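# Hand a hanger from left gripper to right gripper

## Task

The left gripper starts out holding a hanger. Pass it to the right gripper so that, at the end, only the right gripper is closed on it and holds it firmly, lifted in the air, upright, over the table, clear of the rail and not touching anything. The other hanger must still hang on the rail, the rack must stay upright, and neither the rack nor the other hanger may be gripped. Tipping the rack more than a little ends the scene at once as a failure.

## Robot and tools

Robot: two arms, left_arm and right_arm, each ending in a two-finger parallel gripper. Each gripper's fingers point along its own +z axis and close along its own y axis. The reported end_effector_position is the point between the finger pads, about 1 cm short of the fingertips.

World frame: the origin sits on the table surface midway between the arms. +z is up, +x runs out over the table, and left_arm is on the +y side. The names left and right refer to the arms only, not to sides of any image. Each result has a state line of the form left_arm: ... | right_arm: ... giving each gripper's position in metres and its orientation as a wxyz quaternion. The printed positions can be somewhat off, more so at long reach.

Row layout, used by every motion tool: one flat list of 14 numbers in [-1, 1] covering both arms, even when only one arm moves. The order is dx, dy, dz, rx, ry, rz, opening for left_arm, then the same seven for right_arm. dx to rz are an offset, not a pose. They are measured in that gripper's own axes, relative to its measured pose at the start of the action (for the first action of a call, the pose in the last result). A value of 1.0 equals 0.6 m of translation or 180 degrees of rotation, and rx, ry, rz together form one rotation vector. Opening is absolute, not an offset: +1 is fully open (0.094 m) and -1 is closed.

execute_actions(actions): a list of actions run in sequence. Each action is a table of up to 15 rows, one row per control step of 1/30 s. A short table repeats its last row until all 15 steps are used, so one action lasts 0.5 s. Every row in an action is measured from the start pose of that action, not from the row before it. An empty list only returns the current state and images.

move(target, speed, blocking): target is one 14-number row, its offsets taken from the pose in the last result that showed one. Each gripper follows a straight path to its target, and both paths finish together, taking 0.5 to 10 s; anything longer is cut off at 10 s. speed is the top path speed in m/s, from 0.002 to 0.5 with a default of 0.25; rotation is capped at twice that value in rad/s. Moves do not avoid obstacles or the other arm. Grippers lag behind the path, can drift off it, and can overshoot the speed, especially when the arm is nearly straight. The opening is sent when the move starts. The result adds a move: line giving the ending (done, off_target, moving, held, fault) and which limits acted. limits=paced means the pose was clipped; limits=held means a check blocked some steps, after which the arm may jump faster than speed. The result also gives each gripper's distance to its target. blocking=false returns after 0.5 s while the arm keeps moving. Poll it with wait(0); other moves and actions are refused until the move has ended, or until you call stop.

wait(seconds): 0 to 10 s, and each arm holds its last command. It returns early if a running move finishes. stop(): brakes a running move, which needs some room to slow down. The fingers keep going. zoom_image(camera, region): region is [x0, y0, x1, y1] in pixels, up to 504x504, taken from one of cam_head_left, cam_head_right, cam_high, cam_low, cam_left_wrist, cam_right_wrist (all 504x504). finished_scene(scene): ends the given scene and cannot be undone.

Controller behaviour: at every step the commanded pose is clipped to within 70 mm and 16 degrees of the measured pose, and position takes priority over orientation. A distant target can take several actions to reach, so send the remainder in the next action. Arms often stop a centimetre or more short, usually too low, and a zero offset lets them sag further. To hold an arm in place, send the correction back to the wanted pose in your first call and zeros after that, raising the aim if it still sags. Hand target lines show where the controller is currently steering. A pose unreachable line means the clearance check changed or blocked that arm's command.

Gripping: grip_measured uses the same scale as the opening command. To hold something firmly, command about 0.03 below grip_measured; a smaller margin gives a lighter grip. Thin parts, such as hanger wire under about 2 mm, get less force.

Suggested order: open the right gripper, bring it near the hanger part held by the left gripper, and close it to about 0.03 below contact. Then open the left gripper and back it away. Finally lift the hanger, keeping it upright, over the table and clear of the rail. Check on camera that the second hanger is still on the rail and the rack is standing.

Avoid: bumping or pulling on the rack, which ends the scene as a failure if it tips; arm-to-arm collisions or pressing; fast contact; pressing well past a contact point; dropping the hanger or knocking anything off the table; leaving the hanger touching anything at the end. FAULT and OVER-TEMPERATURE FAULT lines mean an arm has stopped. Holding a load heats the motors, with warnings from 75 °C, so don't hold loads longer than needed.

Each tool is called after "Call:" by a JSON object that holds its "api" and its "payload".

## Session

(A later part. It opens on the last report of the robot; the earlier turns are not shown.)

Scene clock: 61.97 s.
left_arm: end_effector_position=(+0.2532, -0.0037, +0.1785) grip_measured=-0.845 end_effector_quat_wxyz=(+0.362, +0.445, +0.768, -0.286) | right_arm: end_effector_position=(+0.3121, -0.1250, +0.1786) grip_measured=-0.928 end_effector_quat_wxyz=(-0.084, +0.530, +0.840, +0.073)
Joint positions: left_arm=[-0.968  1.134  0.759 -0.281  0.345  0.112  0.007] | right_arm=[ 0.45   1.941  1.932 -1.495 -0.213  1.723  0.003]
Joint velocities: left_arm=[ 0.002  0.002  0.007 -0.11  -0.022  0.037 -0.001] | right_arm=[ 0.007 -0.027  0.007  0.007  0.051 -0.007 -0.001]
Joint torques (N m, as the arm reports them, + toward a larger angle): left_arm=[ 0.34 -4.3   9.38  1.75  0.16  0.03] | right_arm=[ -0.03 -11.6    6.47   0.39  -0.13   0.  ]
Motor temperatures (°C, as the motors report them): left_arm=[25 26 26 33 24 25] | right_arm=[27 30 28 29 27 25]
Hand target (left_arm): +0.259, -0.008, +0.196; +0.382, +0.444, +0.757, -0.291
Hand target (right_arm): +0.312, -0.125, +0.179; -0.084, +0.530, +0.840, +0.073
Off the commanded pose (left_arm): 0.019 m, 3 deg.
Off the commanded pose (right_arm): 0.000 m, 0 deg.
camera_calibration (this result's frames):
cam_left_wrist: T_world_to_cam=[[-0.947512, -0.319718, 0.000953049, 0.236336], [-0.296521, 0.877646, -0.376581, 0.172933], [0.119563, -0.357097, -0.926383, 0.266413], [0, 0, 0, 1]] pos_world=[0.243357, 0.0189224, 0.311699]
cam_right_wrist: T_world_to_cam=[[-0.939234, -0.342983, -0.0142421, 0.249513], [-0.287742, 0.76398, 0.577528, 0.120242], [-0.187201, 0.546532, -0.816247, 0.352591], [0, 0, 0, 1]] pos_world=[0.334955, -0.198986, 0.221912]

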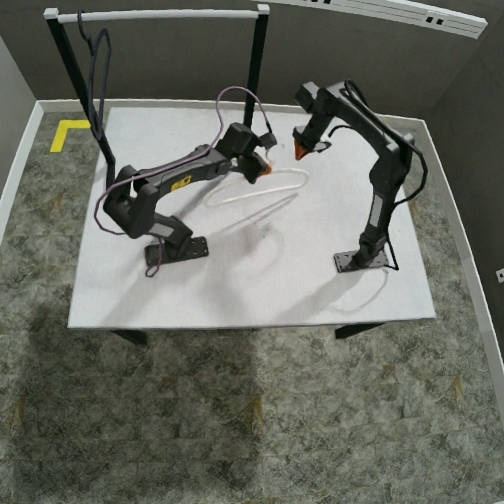

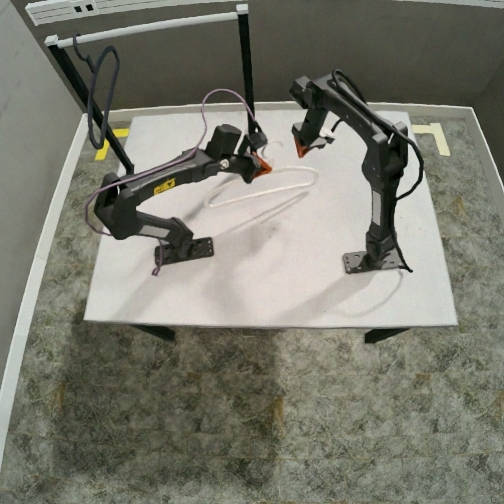

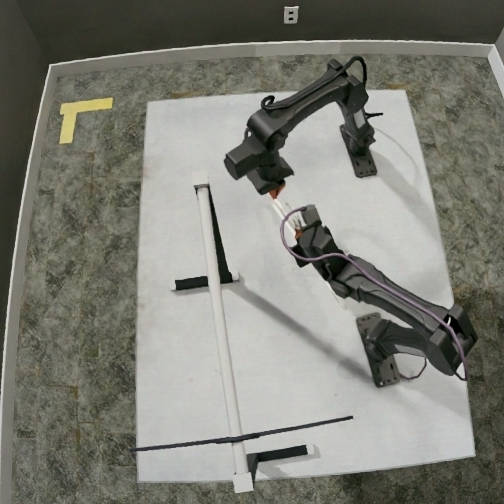

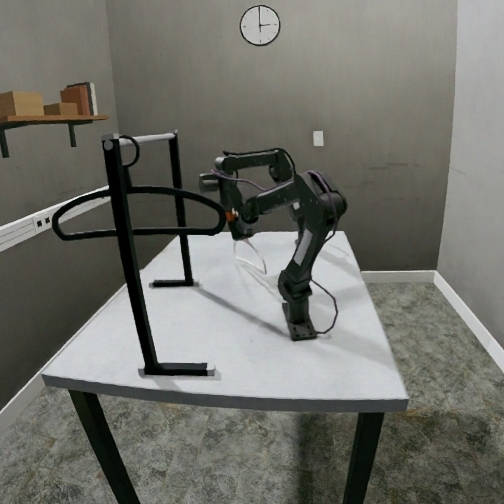

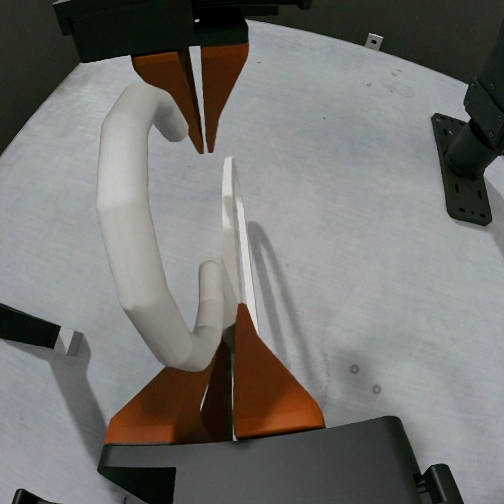

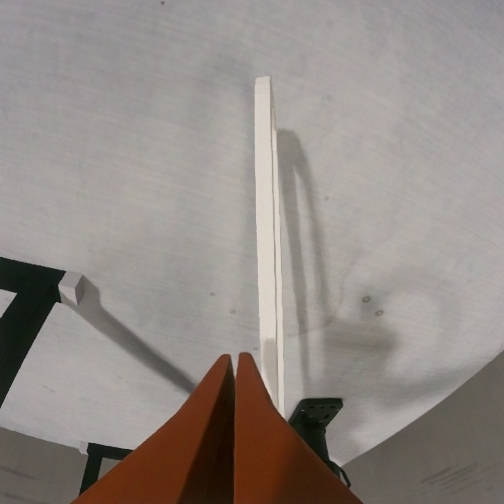

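Call:
{"api": "move", "payload": {"target": [-0.08,0.006,-0.01,-0.017,-0.083,0.025,-0.9,0,0,0,0,0,0,-0.2], "speed": 0.1}}

Call:
{"api": "move", "payload": {"target": [0,0,0,0,0,0,-0.9,0,0,0,0,0,0,-0.93]}}

Scene clock: 68.13 s.
left_arm: end_effector_position=(+0.2730, -0.0168, +0.2035) grip_measured=-0.845 end_effector_quat_wxyz=(+0.459, +0.426, +0.721, -0.296) | right_arm: end_effector_position=(+0.3121, -0.1250, +0.1786) grip_measured=-0.202 end_effector_quat_wxyz=(-0.084, +0.530, +0.840, +0.073)
Joint positions: left_arm=[-0.976  1.123  0.677  0.009  0.301  0.097  0.007] | right_arm=[ 0.45   1.941  1.932 -1.495 -0.213  1.723  0.037]
Joint velocities: left_arm=[-0.002 -0.002  0.002 -0.051  0.066  0.007  0.   ] | right_arm=[-0.017  0.007  0.002 -0.037 -0.022 -0.037 -0.   ]
Joint torques (N m, as the arm reports them, + toward a larger angle): left_arm=[-0.81 -6.11  7.06  2.15  0.08 -0.06] | right_arm=[ -0.04 -11.62   6.47   0.39  -0.13   0.  ]
Motor temperatures (°C, as the motors report them): left_arm=[25 26 27 33 24 25] | right_arm=[27 30 28 28 27 25]
Hand target (left_arm): +0.272, -0.020, +0.220; +0.481, +0.422, +0.705, -0.305
Hand target (right_arm): +0.312, -0.125, +0.179; -0.084, +0.530, +0.840, +0.073
Off the commanded pose (left_arm): 0.017 m, 4 deg.
Off the commanded pose (right_arm): 0.000 m, 0 deg.
move: off_target (left_arm)
camera_calibration (this result's frames):
cam_left_wrist: T_world_to_cam=[[-0.92661, -0.361697, -0.10281, 0.265635], [-0.252853, 0.801713, -0.541592, 0.220124], [0.278316, -0.475848, -0.834331, 0.218481], [0, 0, 0, 1]] pos_world=[0.240992, 0.0235667, 0.328812]
cam_right_wrist: T_world_to_cam=[[-0.939234, -0.342983, -0.0142421, 0.249513], [-0.287742, 0.76398, 0.577528, 0.120242], [-0.187201, 0.546532, -0.816247, 0.352591], [0, 0, 0, 1]] pos_world=[0.334955, -0.198986, 0.221912]

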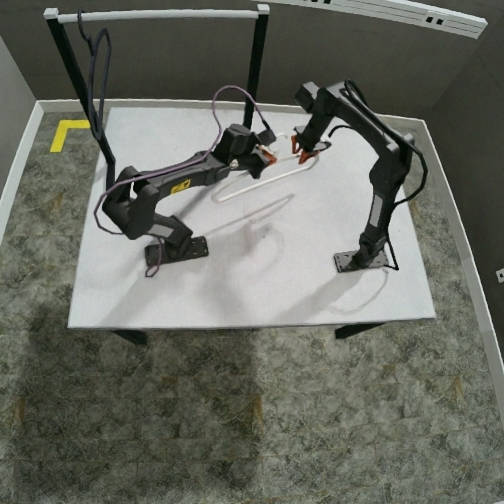

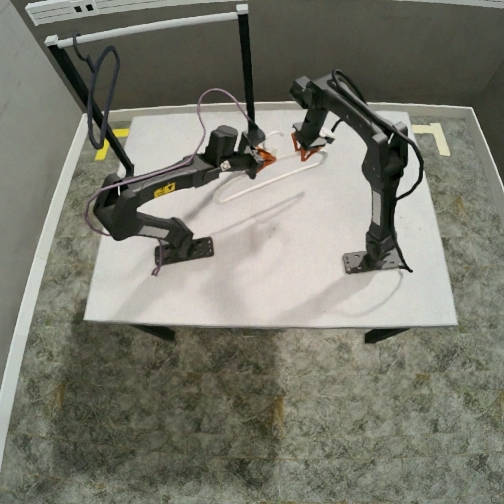

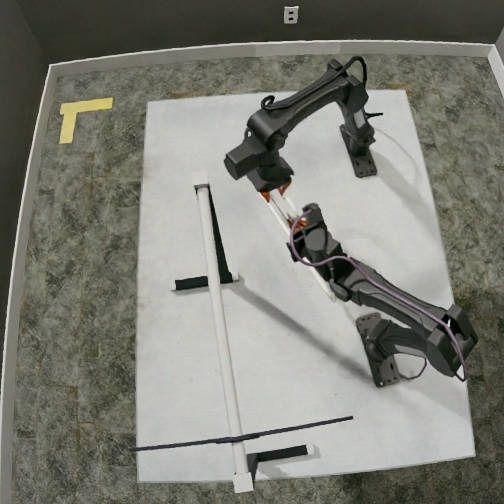

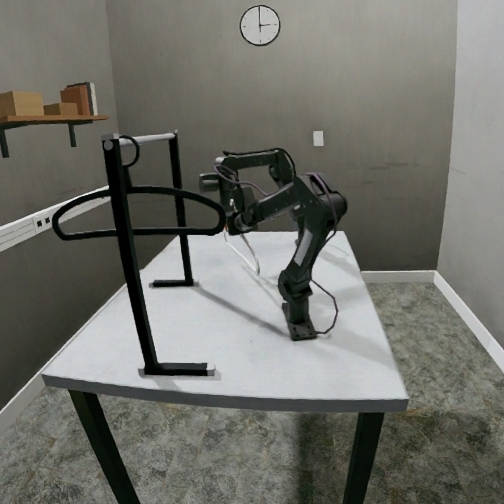

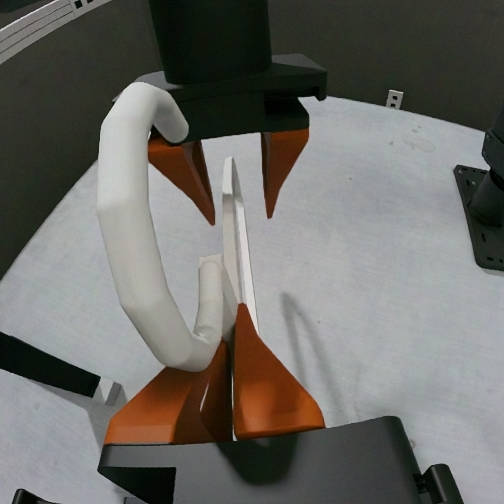

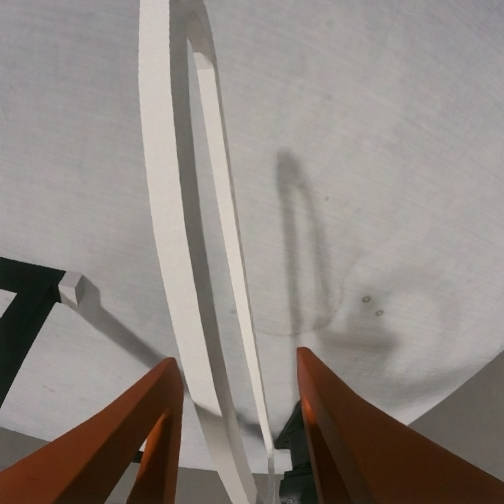

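Scene clock: 68.63 s.
left_arm: end_effector_position=(+0.2709, -0.0175, +0.2027) grip_measured=-0.845 end_effector_quat_wxyz=(+0.456, +0.432, +0.719, -0.298) | right_arm: end_effector_position=(+0.3139, -0.1240, +0.1787) grip_measured=-0.879 end_effector_quat_wxyz=(-0.082, +0.531, +0.840, +0.077)
Joint positions: left_arm=[-0.976  1.123  0.677  0.004  0.312  0.108  0.007] | right_arm=[ 0.45   1.941  1.932 -1.486 -0.213  1.725  0.006]
Joint velocities: left_arm=[-0.007 -0.002  0.007  0.051 -0.051 -0.007  0.   ] | right_arm=[-0.007 -0.002 -0.012 -0.037 -0.007  0.007  0.001]
Joint torques (N m, as the arm reports them, + toward a larger angle): left_arm=[ 0.01 -4.05  6.99  1.83  0.01 -0.1 ] | right_arm=[ -0.02 -11.67   6.44   0.33  -0.14  -0.01]
Motor temperatures (°C, as the motors report them): left_arm=[25 26 27 33 24 25] | right_arm=[27 30 28 28 27 25]
Hand target (left_arm): +0.273, -0.017, +0.204; +0.459, +0.426, +0.721, -0.296
Hand target (right_arm): +0.312, -0.125, +0.179; -0.084, +0.530, +0.840, +0.073
Off the commanded pose (left_arm): 0.002 m, 1 deg.
Off the commanded pose (right_arm): 0.002 m, 0 deg.
move: done
camera_calibration (this result's frames):
cam_left_wrist: T_world_to_cam=[[-0.931517, -0.347702, -0.10667, 0.265704], [-0.239886, 0.807837, -0.538382, 0.21561], [0.273368, -0.475923, -0.835923, 0.219721], [0, 0, 0, 1]] pos_world=[0.239164, 0.0227785, 0.328093]
cam_right_wrist: T_world_to_cam=[[-0.939761, -0.341113, -0.0221489, 0.253347], [-0.290321, 0.762265, 0.578503, 0.120322], [-0.180452, 0.550085, -0.815379, 0.350621], [0, 0, 0, 1]] pos_world=[0.336288, -0.198168, 0.221894]

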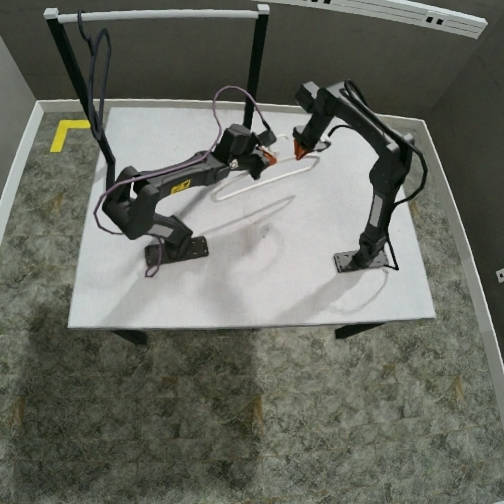

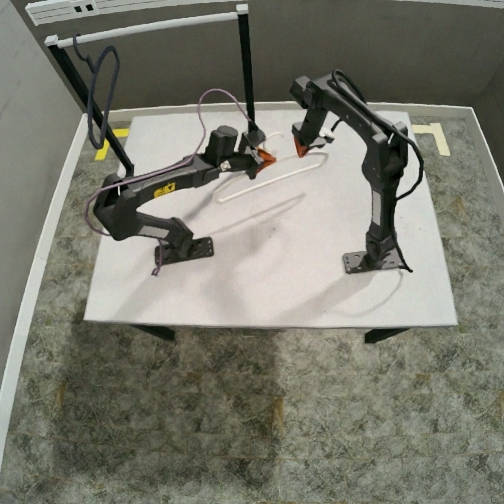

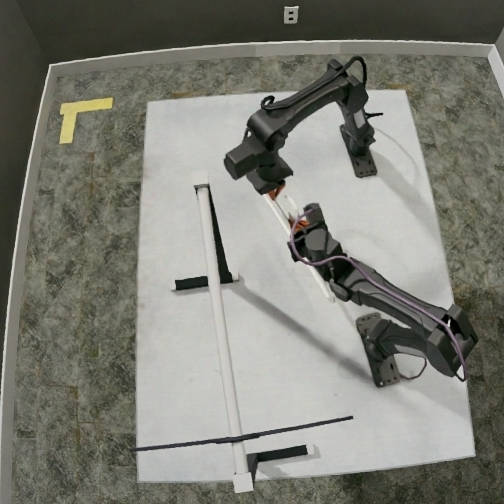

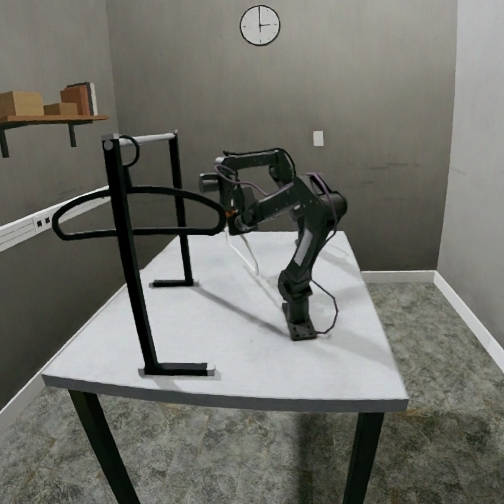

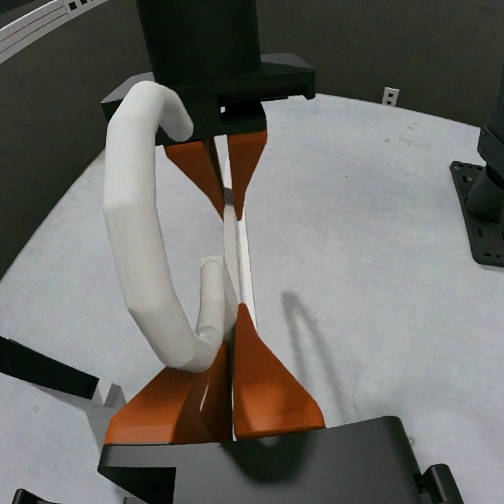

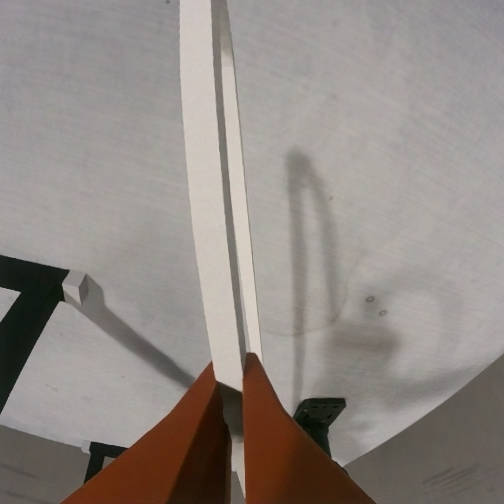

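Call:
{"api": "move", "payload": {"target": [-0.027,0,-0.012,0,-0.02,0,0.3,0,0,0,0,0,0,-0.95]}}

Call:
{"api": "move", "payload": {"target": [-0.12,0,-0.2,0,-0.02,0,0.3,-0.2,-0.02,0,0,0,0,-0.95], "speed": 0.12}}

Scene clock: 73.30 s.
left_arm: end_effector_position=(+0.2723, -0.0191, +0.2074) grip_measured=+0.297 end_effector_quat_wxyz=(+0.463, +0.428, +0.715, -0.302) | right_arm: end_effector_position=(+0.3147, -0.1250, +0.1785) grip_measured=-0.879 end_effector_quat_wxyz=(-0.079, +0.531, +0.840, +0.076)
Joint positions: left_arm=[-0.976  1.123  0.677  0.026  0.313  0.098  0.061] | right_arm=[ 0.45   1.941  1.932 -1.486 -0.206  1.725  0.006]
Joint velocities: left_arm=[ 0.007  0.007  0.012  0.007 -0.007 -0.066 -0.001] | right_arm=[-0.012  0.002  0.002  0.007 -0.007  0.037 -0.   ]
Joint torques (N m, as the arm reports them, + toward a larger angle): left_arm=[ 0.61 -6.66  6.77  1.97  0.19 -0.01] | right_arm=[ -0.03 -11.62   6.47   0.41  -0.17   0.01]
Motor temperatures (°C, as the motors report them): left_arm=[25 26 27 33 24 25] | right_arm=[27 31 28 28 27 25]
Hand target (left_arm): +0.272, -0.017, +0.220; +0.479, +0.423, +0.704, -0.311
Hand target (right_arm): +0.314, -0.124, +0.179; -0.082, +0.531, +0.840, +0.077
Off the commanded pose (left_arm): 0.013 m, 2 deg.
Off the commanded pose (right_arm): 0.001 m, 0 deg.
move: off_target (left_arm)
camera_calibration (this result's frames):
cam_left_wrist: T_world_to_cam=[[-0.929741, -0.352636, -0.10597, 0.266207], [-0.238683, 0.79632, -0.555793, 0.222886], [0.280379, -0.49145, -0.824539, 0.217987], [0, 0, 0, 1]] pos_world=[0.239584, 0.0235156, 0.331828]
cam_right_wrist: T_world_to_cam=[[-0.939842, -0.340755, -0.0241619, 0.254167], [-0.292303, 0.765568, 0.573118, 0.123393], [-0.176795, 0.545702, -0.819117, 0.350039], [0, 0, 0, 1]] pos_world=[0.33683, -0.198874, 0.222145]

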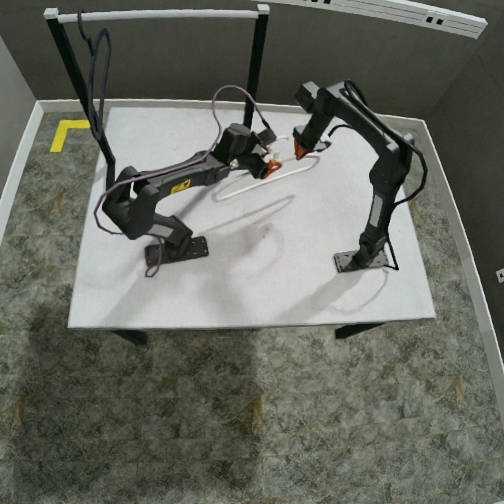

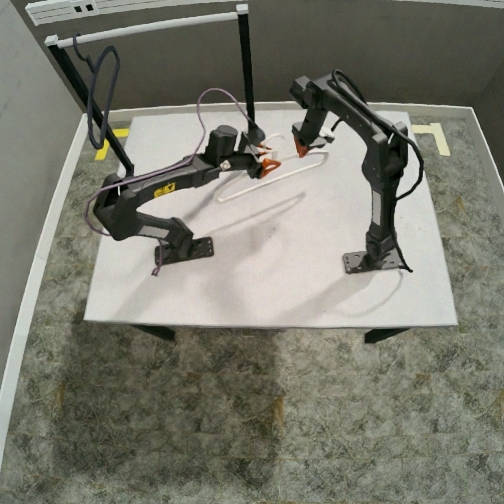

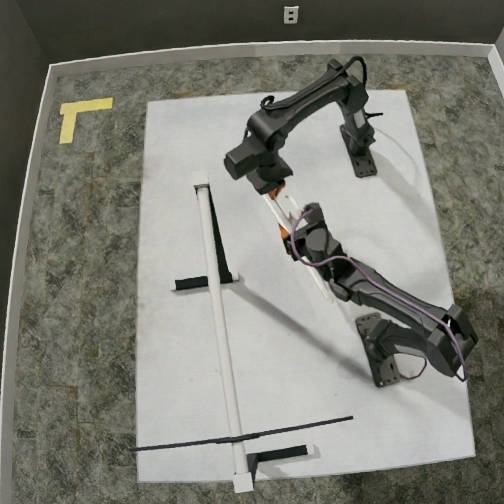

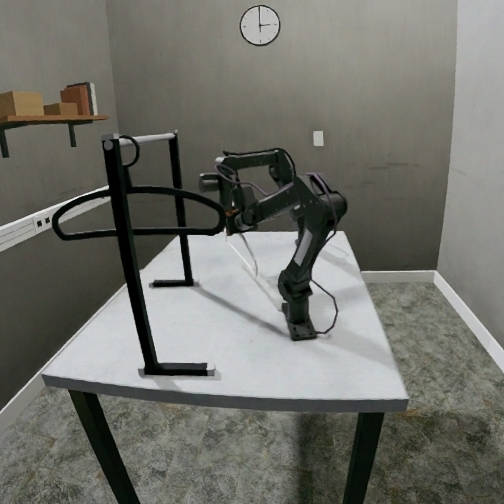

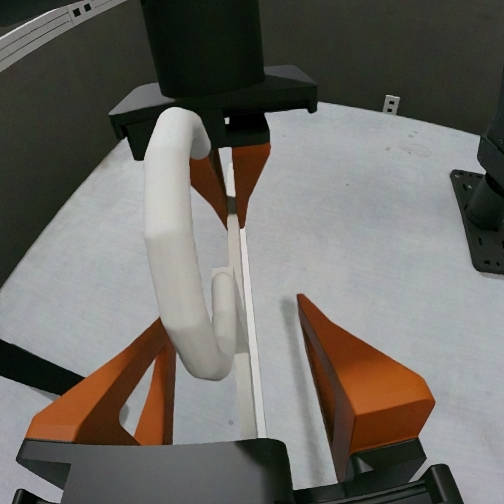

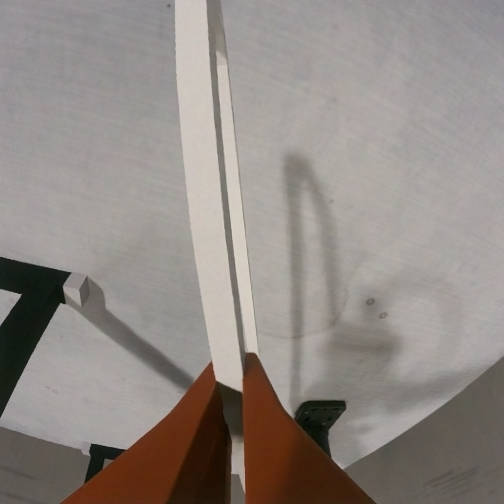

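Scene clock: 75.10 s.
left_arm: end_effector_position=(+0.2418, +0.0561, +0.3052) grip_measured=+0.297 end_effector_quat_wxyz=(+0.472, +0.415, +0.711, -0.314) | right_arm: end_effector_position=(+0.3576, -0.2364, +0.1509) grip_measured=-0.879 end_effector_quat_wxyz=(-0.073, +0.533, +0.840, +0.067)
Joint positions: left_arm=[-0.747  0.832  0.932 -0.525  0.527  0.165  0.061] | right_arm=[ 0.13   1.917  1.791 -1.445 -0.199  1.4    0.006]
Joint velocities: left_arm=[-0.012  0.022  0.007  0.007  0.066 -0.007 -0.   ] | right_arm=[ 0.012 -0.007 -0.007 -0.051 -0.037  0.051  0.   ]
Joint torques (N m, as the arm reports them, + toward a larger angle): left_arm=[ 0.75 -2.43  8.57  1.74  0.22  0.06] | right_arm=[ -0.41 -12.65   4.76   0.29  -0.22  -0.04]
Motor temperatures (°C, as the motors report them): left_arm=[25 26 27 33 24 25] | right_arm=[27 31 28 28 27 25]
Hand target (left_arm): +0.239, +0.059, +0.319; +0.486, +0.417, +0.700, -0.316
Hand target (right_arm): +0.355, -0.236, +0.151; -0.077, +0.531, +0.841, +0.071
Off the commanded pose (left_arm): 0.015 m, 2 deg.
Off the commanded pose (right_arm): 0.003 m, 1 deg.
move: off_target (left_arm)
camera_calibration (this result's frames):
cam_left_wrist: T_world_to_cam=[[-0.926675, -0.364878, -0.0902075, 0.269932], [-0.247215, 0.772468, -0.58496, 0.222342], [0.283121, -0.519767, -0.80603, 0.339408], [0, 0, 0, 1]] pos_world=[0.209012, 0.103153, 0.427984]
cam_right_wrist: T_world_to_cam=[[-0.940856, -0.338406, -0.0164956, 0.255692], [-0.289756, 0.778454, 0.556822, 0.24166], [-0.175591, 0.528669, -0.830468, 0.39311], [0, 0, 0, 1]] pos_world=[0.379618, -0.309419, 0.196121]

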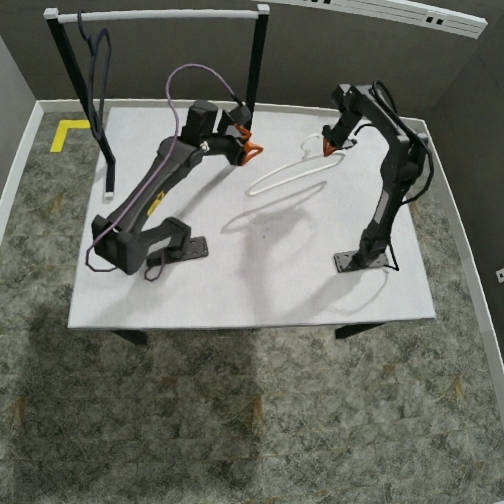

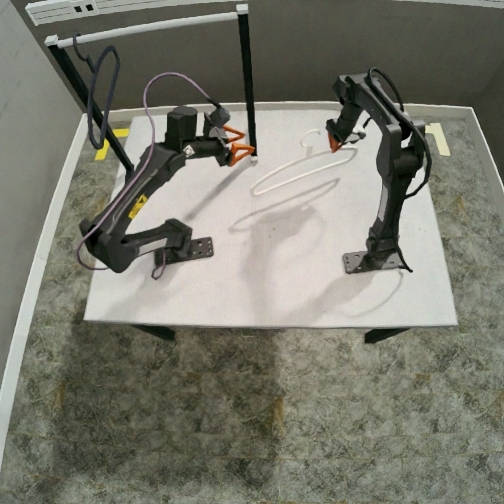

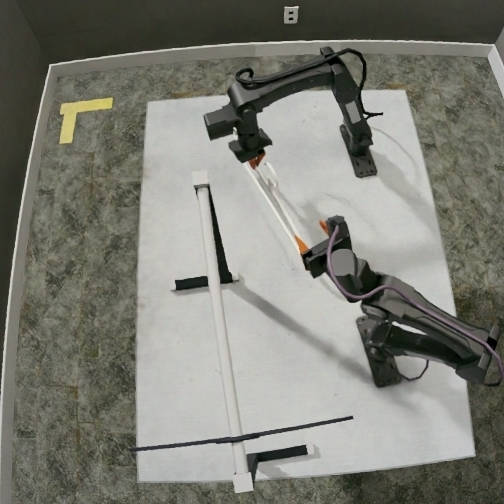

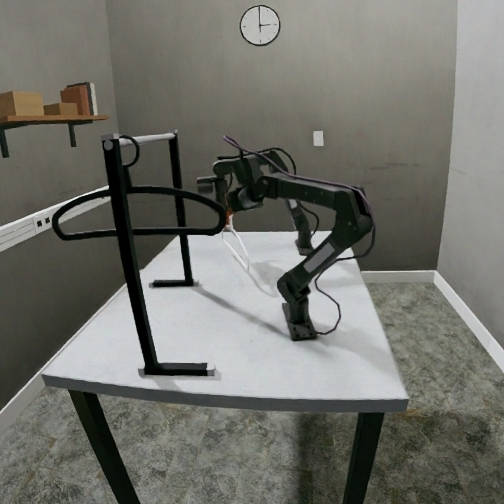

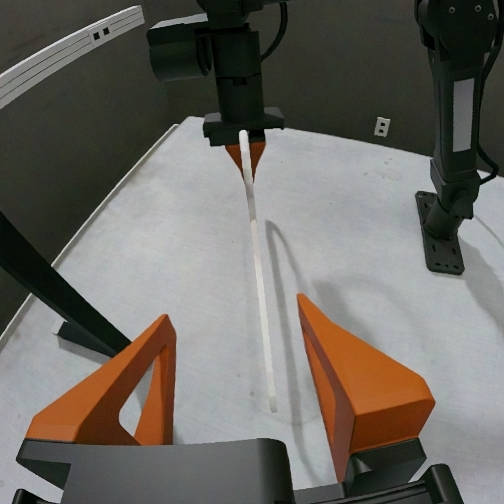

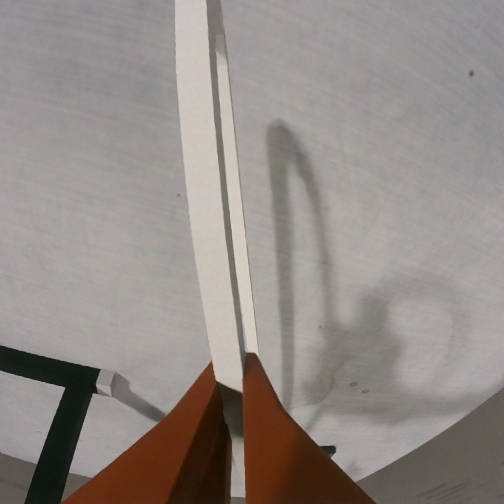

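Call:
{"api": "move", "payload": {"target": [-0.03,0,-0.02,0,-0.02,0,0.3,0.02,0,-0.07,0,0.015,0,-0.95], "speed": 0.1}}

Call:
{"api": "finished_scene", "payload": {"scene": 1}}

Scene clock: 79.43 s.
left_arm: end_effector_position=(+0.2439, +0.0586, +0.3073) grip_measured=+0.297 end_effector_quat_wxyz=(+0.472, +0.406, +0.713, -0.322) | right_arm: end_effector_position=(+0.3562, -0.2318, +0.1801) grip_measured=-0.879 end_effector_quat_wxyz=(-0.076, +0.530, +0.840, +0.084)
Joint positions: left_arm=[-0.72   0.832  0.932 -0.52   0.555  0.15   0.061] | right_arm=[ 0.13   1.913  1.899 -1.533 -0.226  1.399  0.006]
Joint velocities: left_arm=[ 0.002  0.017 -0.002  0.007  0.007  0.007 -0.   ] | right_arm=[-0.017  0.002 -0.012 -0.007  0.022 -0.007  0.   ]
Joint torques (N m, as the arm reports them, + toward a larger angle): left_arm=[ 0.74 -3.34  8.11  1.87  0.22 -0.05] | right_arm=[ -1.38 -12.92   9.11   0.09  -0.28  -0.03]
Motor temperatures (°C, as the motors report them): left_arm=[26 26 27 33 24 25] | right_arm=[27 31 28 28 27 25]
Hand target (left_arm): +0.240, +0.061, +0.326; +0.494, +0.405, +0.696, -0.327
Hand target (right_arm): +0.355, -0.234, +0.194; -0.075, +0.534, +0.836, +0.099
Off the commanded pose (left_arm): 0.019 m, 3 deg.
Off the commanded pose (right_arm): 0.014 m, 2 deg.
joint sent to its limit (right arm) — the command would take joint 4 (wrist pitch) past its lower limit, so that joint was sent only as far as its limit.
move: off_target (left_arm, right_arm)
camera_calibration (this result's frames):
cam_left_wrist: T_world_to_cam=[[-0.925483, -0.372219, -0.0702511, 0.266987], [-0.260339, 0.759757, -0.595813, 0.229477], [0.275147, -0.533126, -0.800045, 0.342712], [0, 0, 0, 1]] pos_world=[0.212538, 0.10774, 0.429666]
cam_right_wrist: T_world_to_cam=[[-0.939787, -0.339159, -0.0420887, 0.260445], [-0.299901, 0.759345, 0.577455, 0.216877], [-0.163889, 0.555308, -0.815337, 0.414006], [0, 0, 0, 1]] pos_world=[0.377656, -0.306253, 0.223279]

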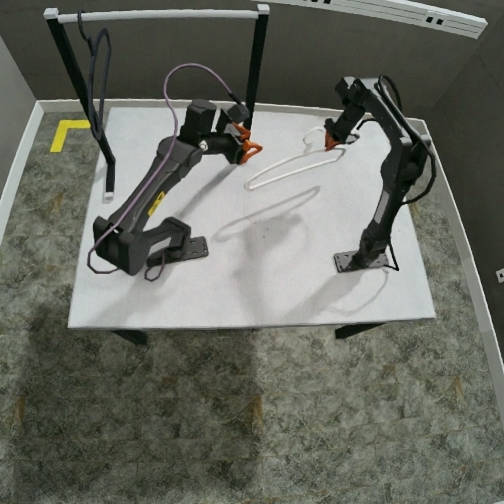

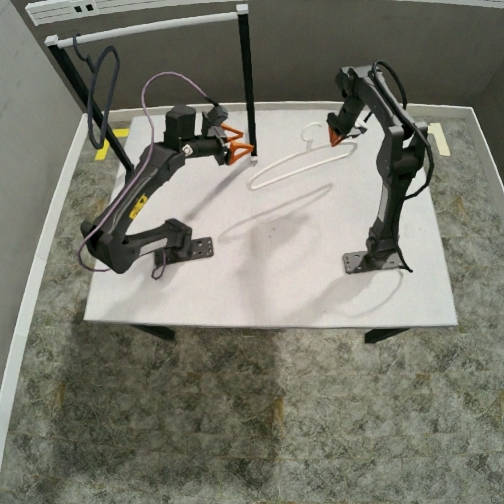

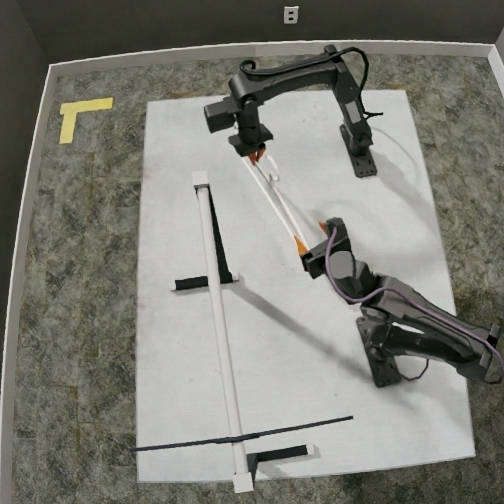

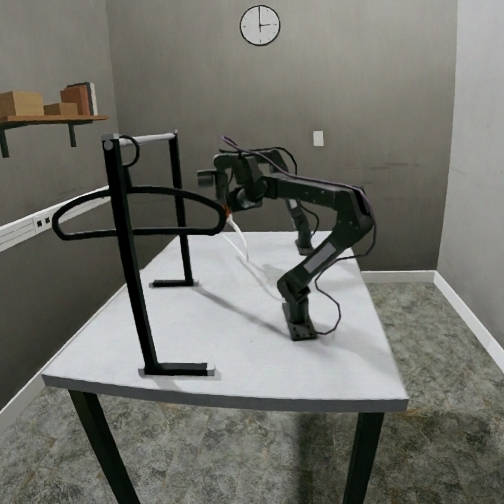

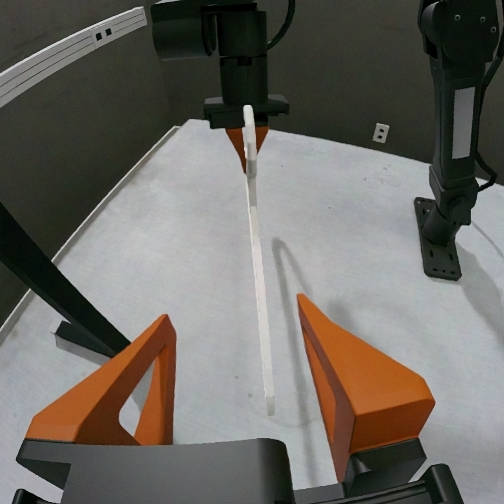

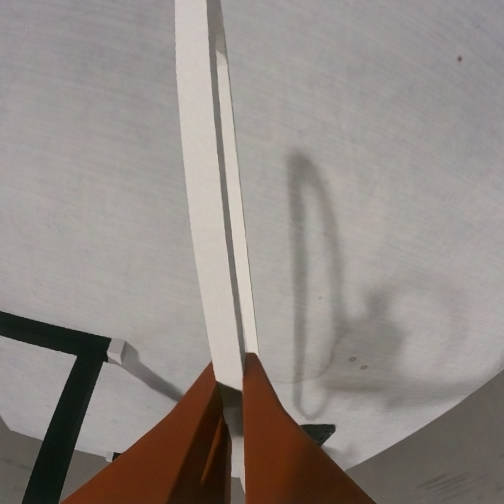

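The scene is finished: the task was done.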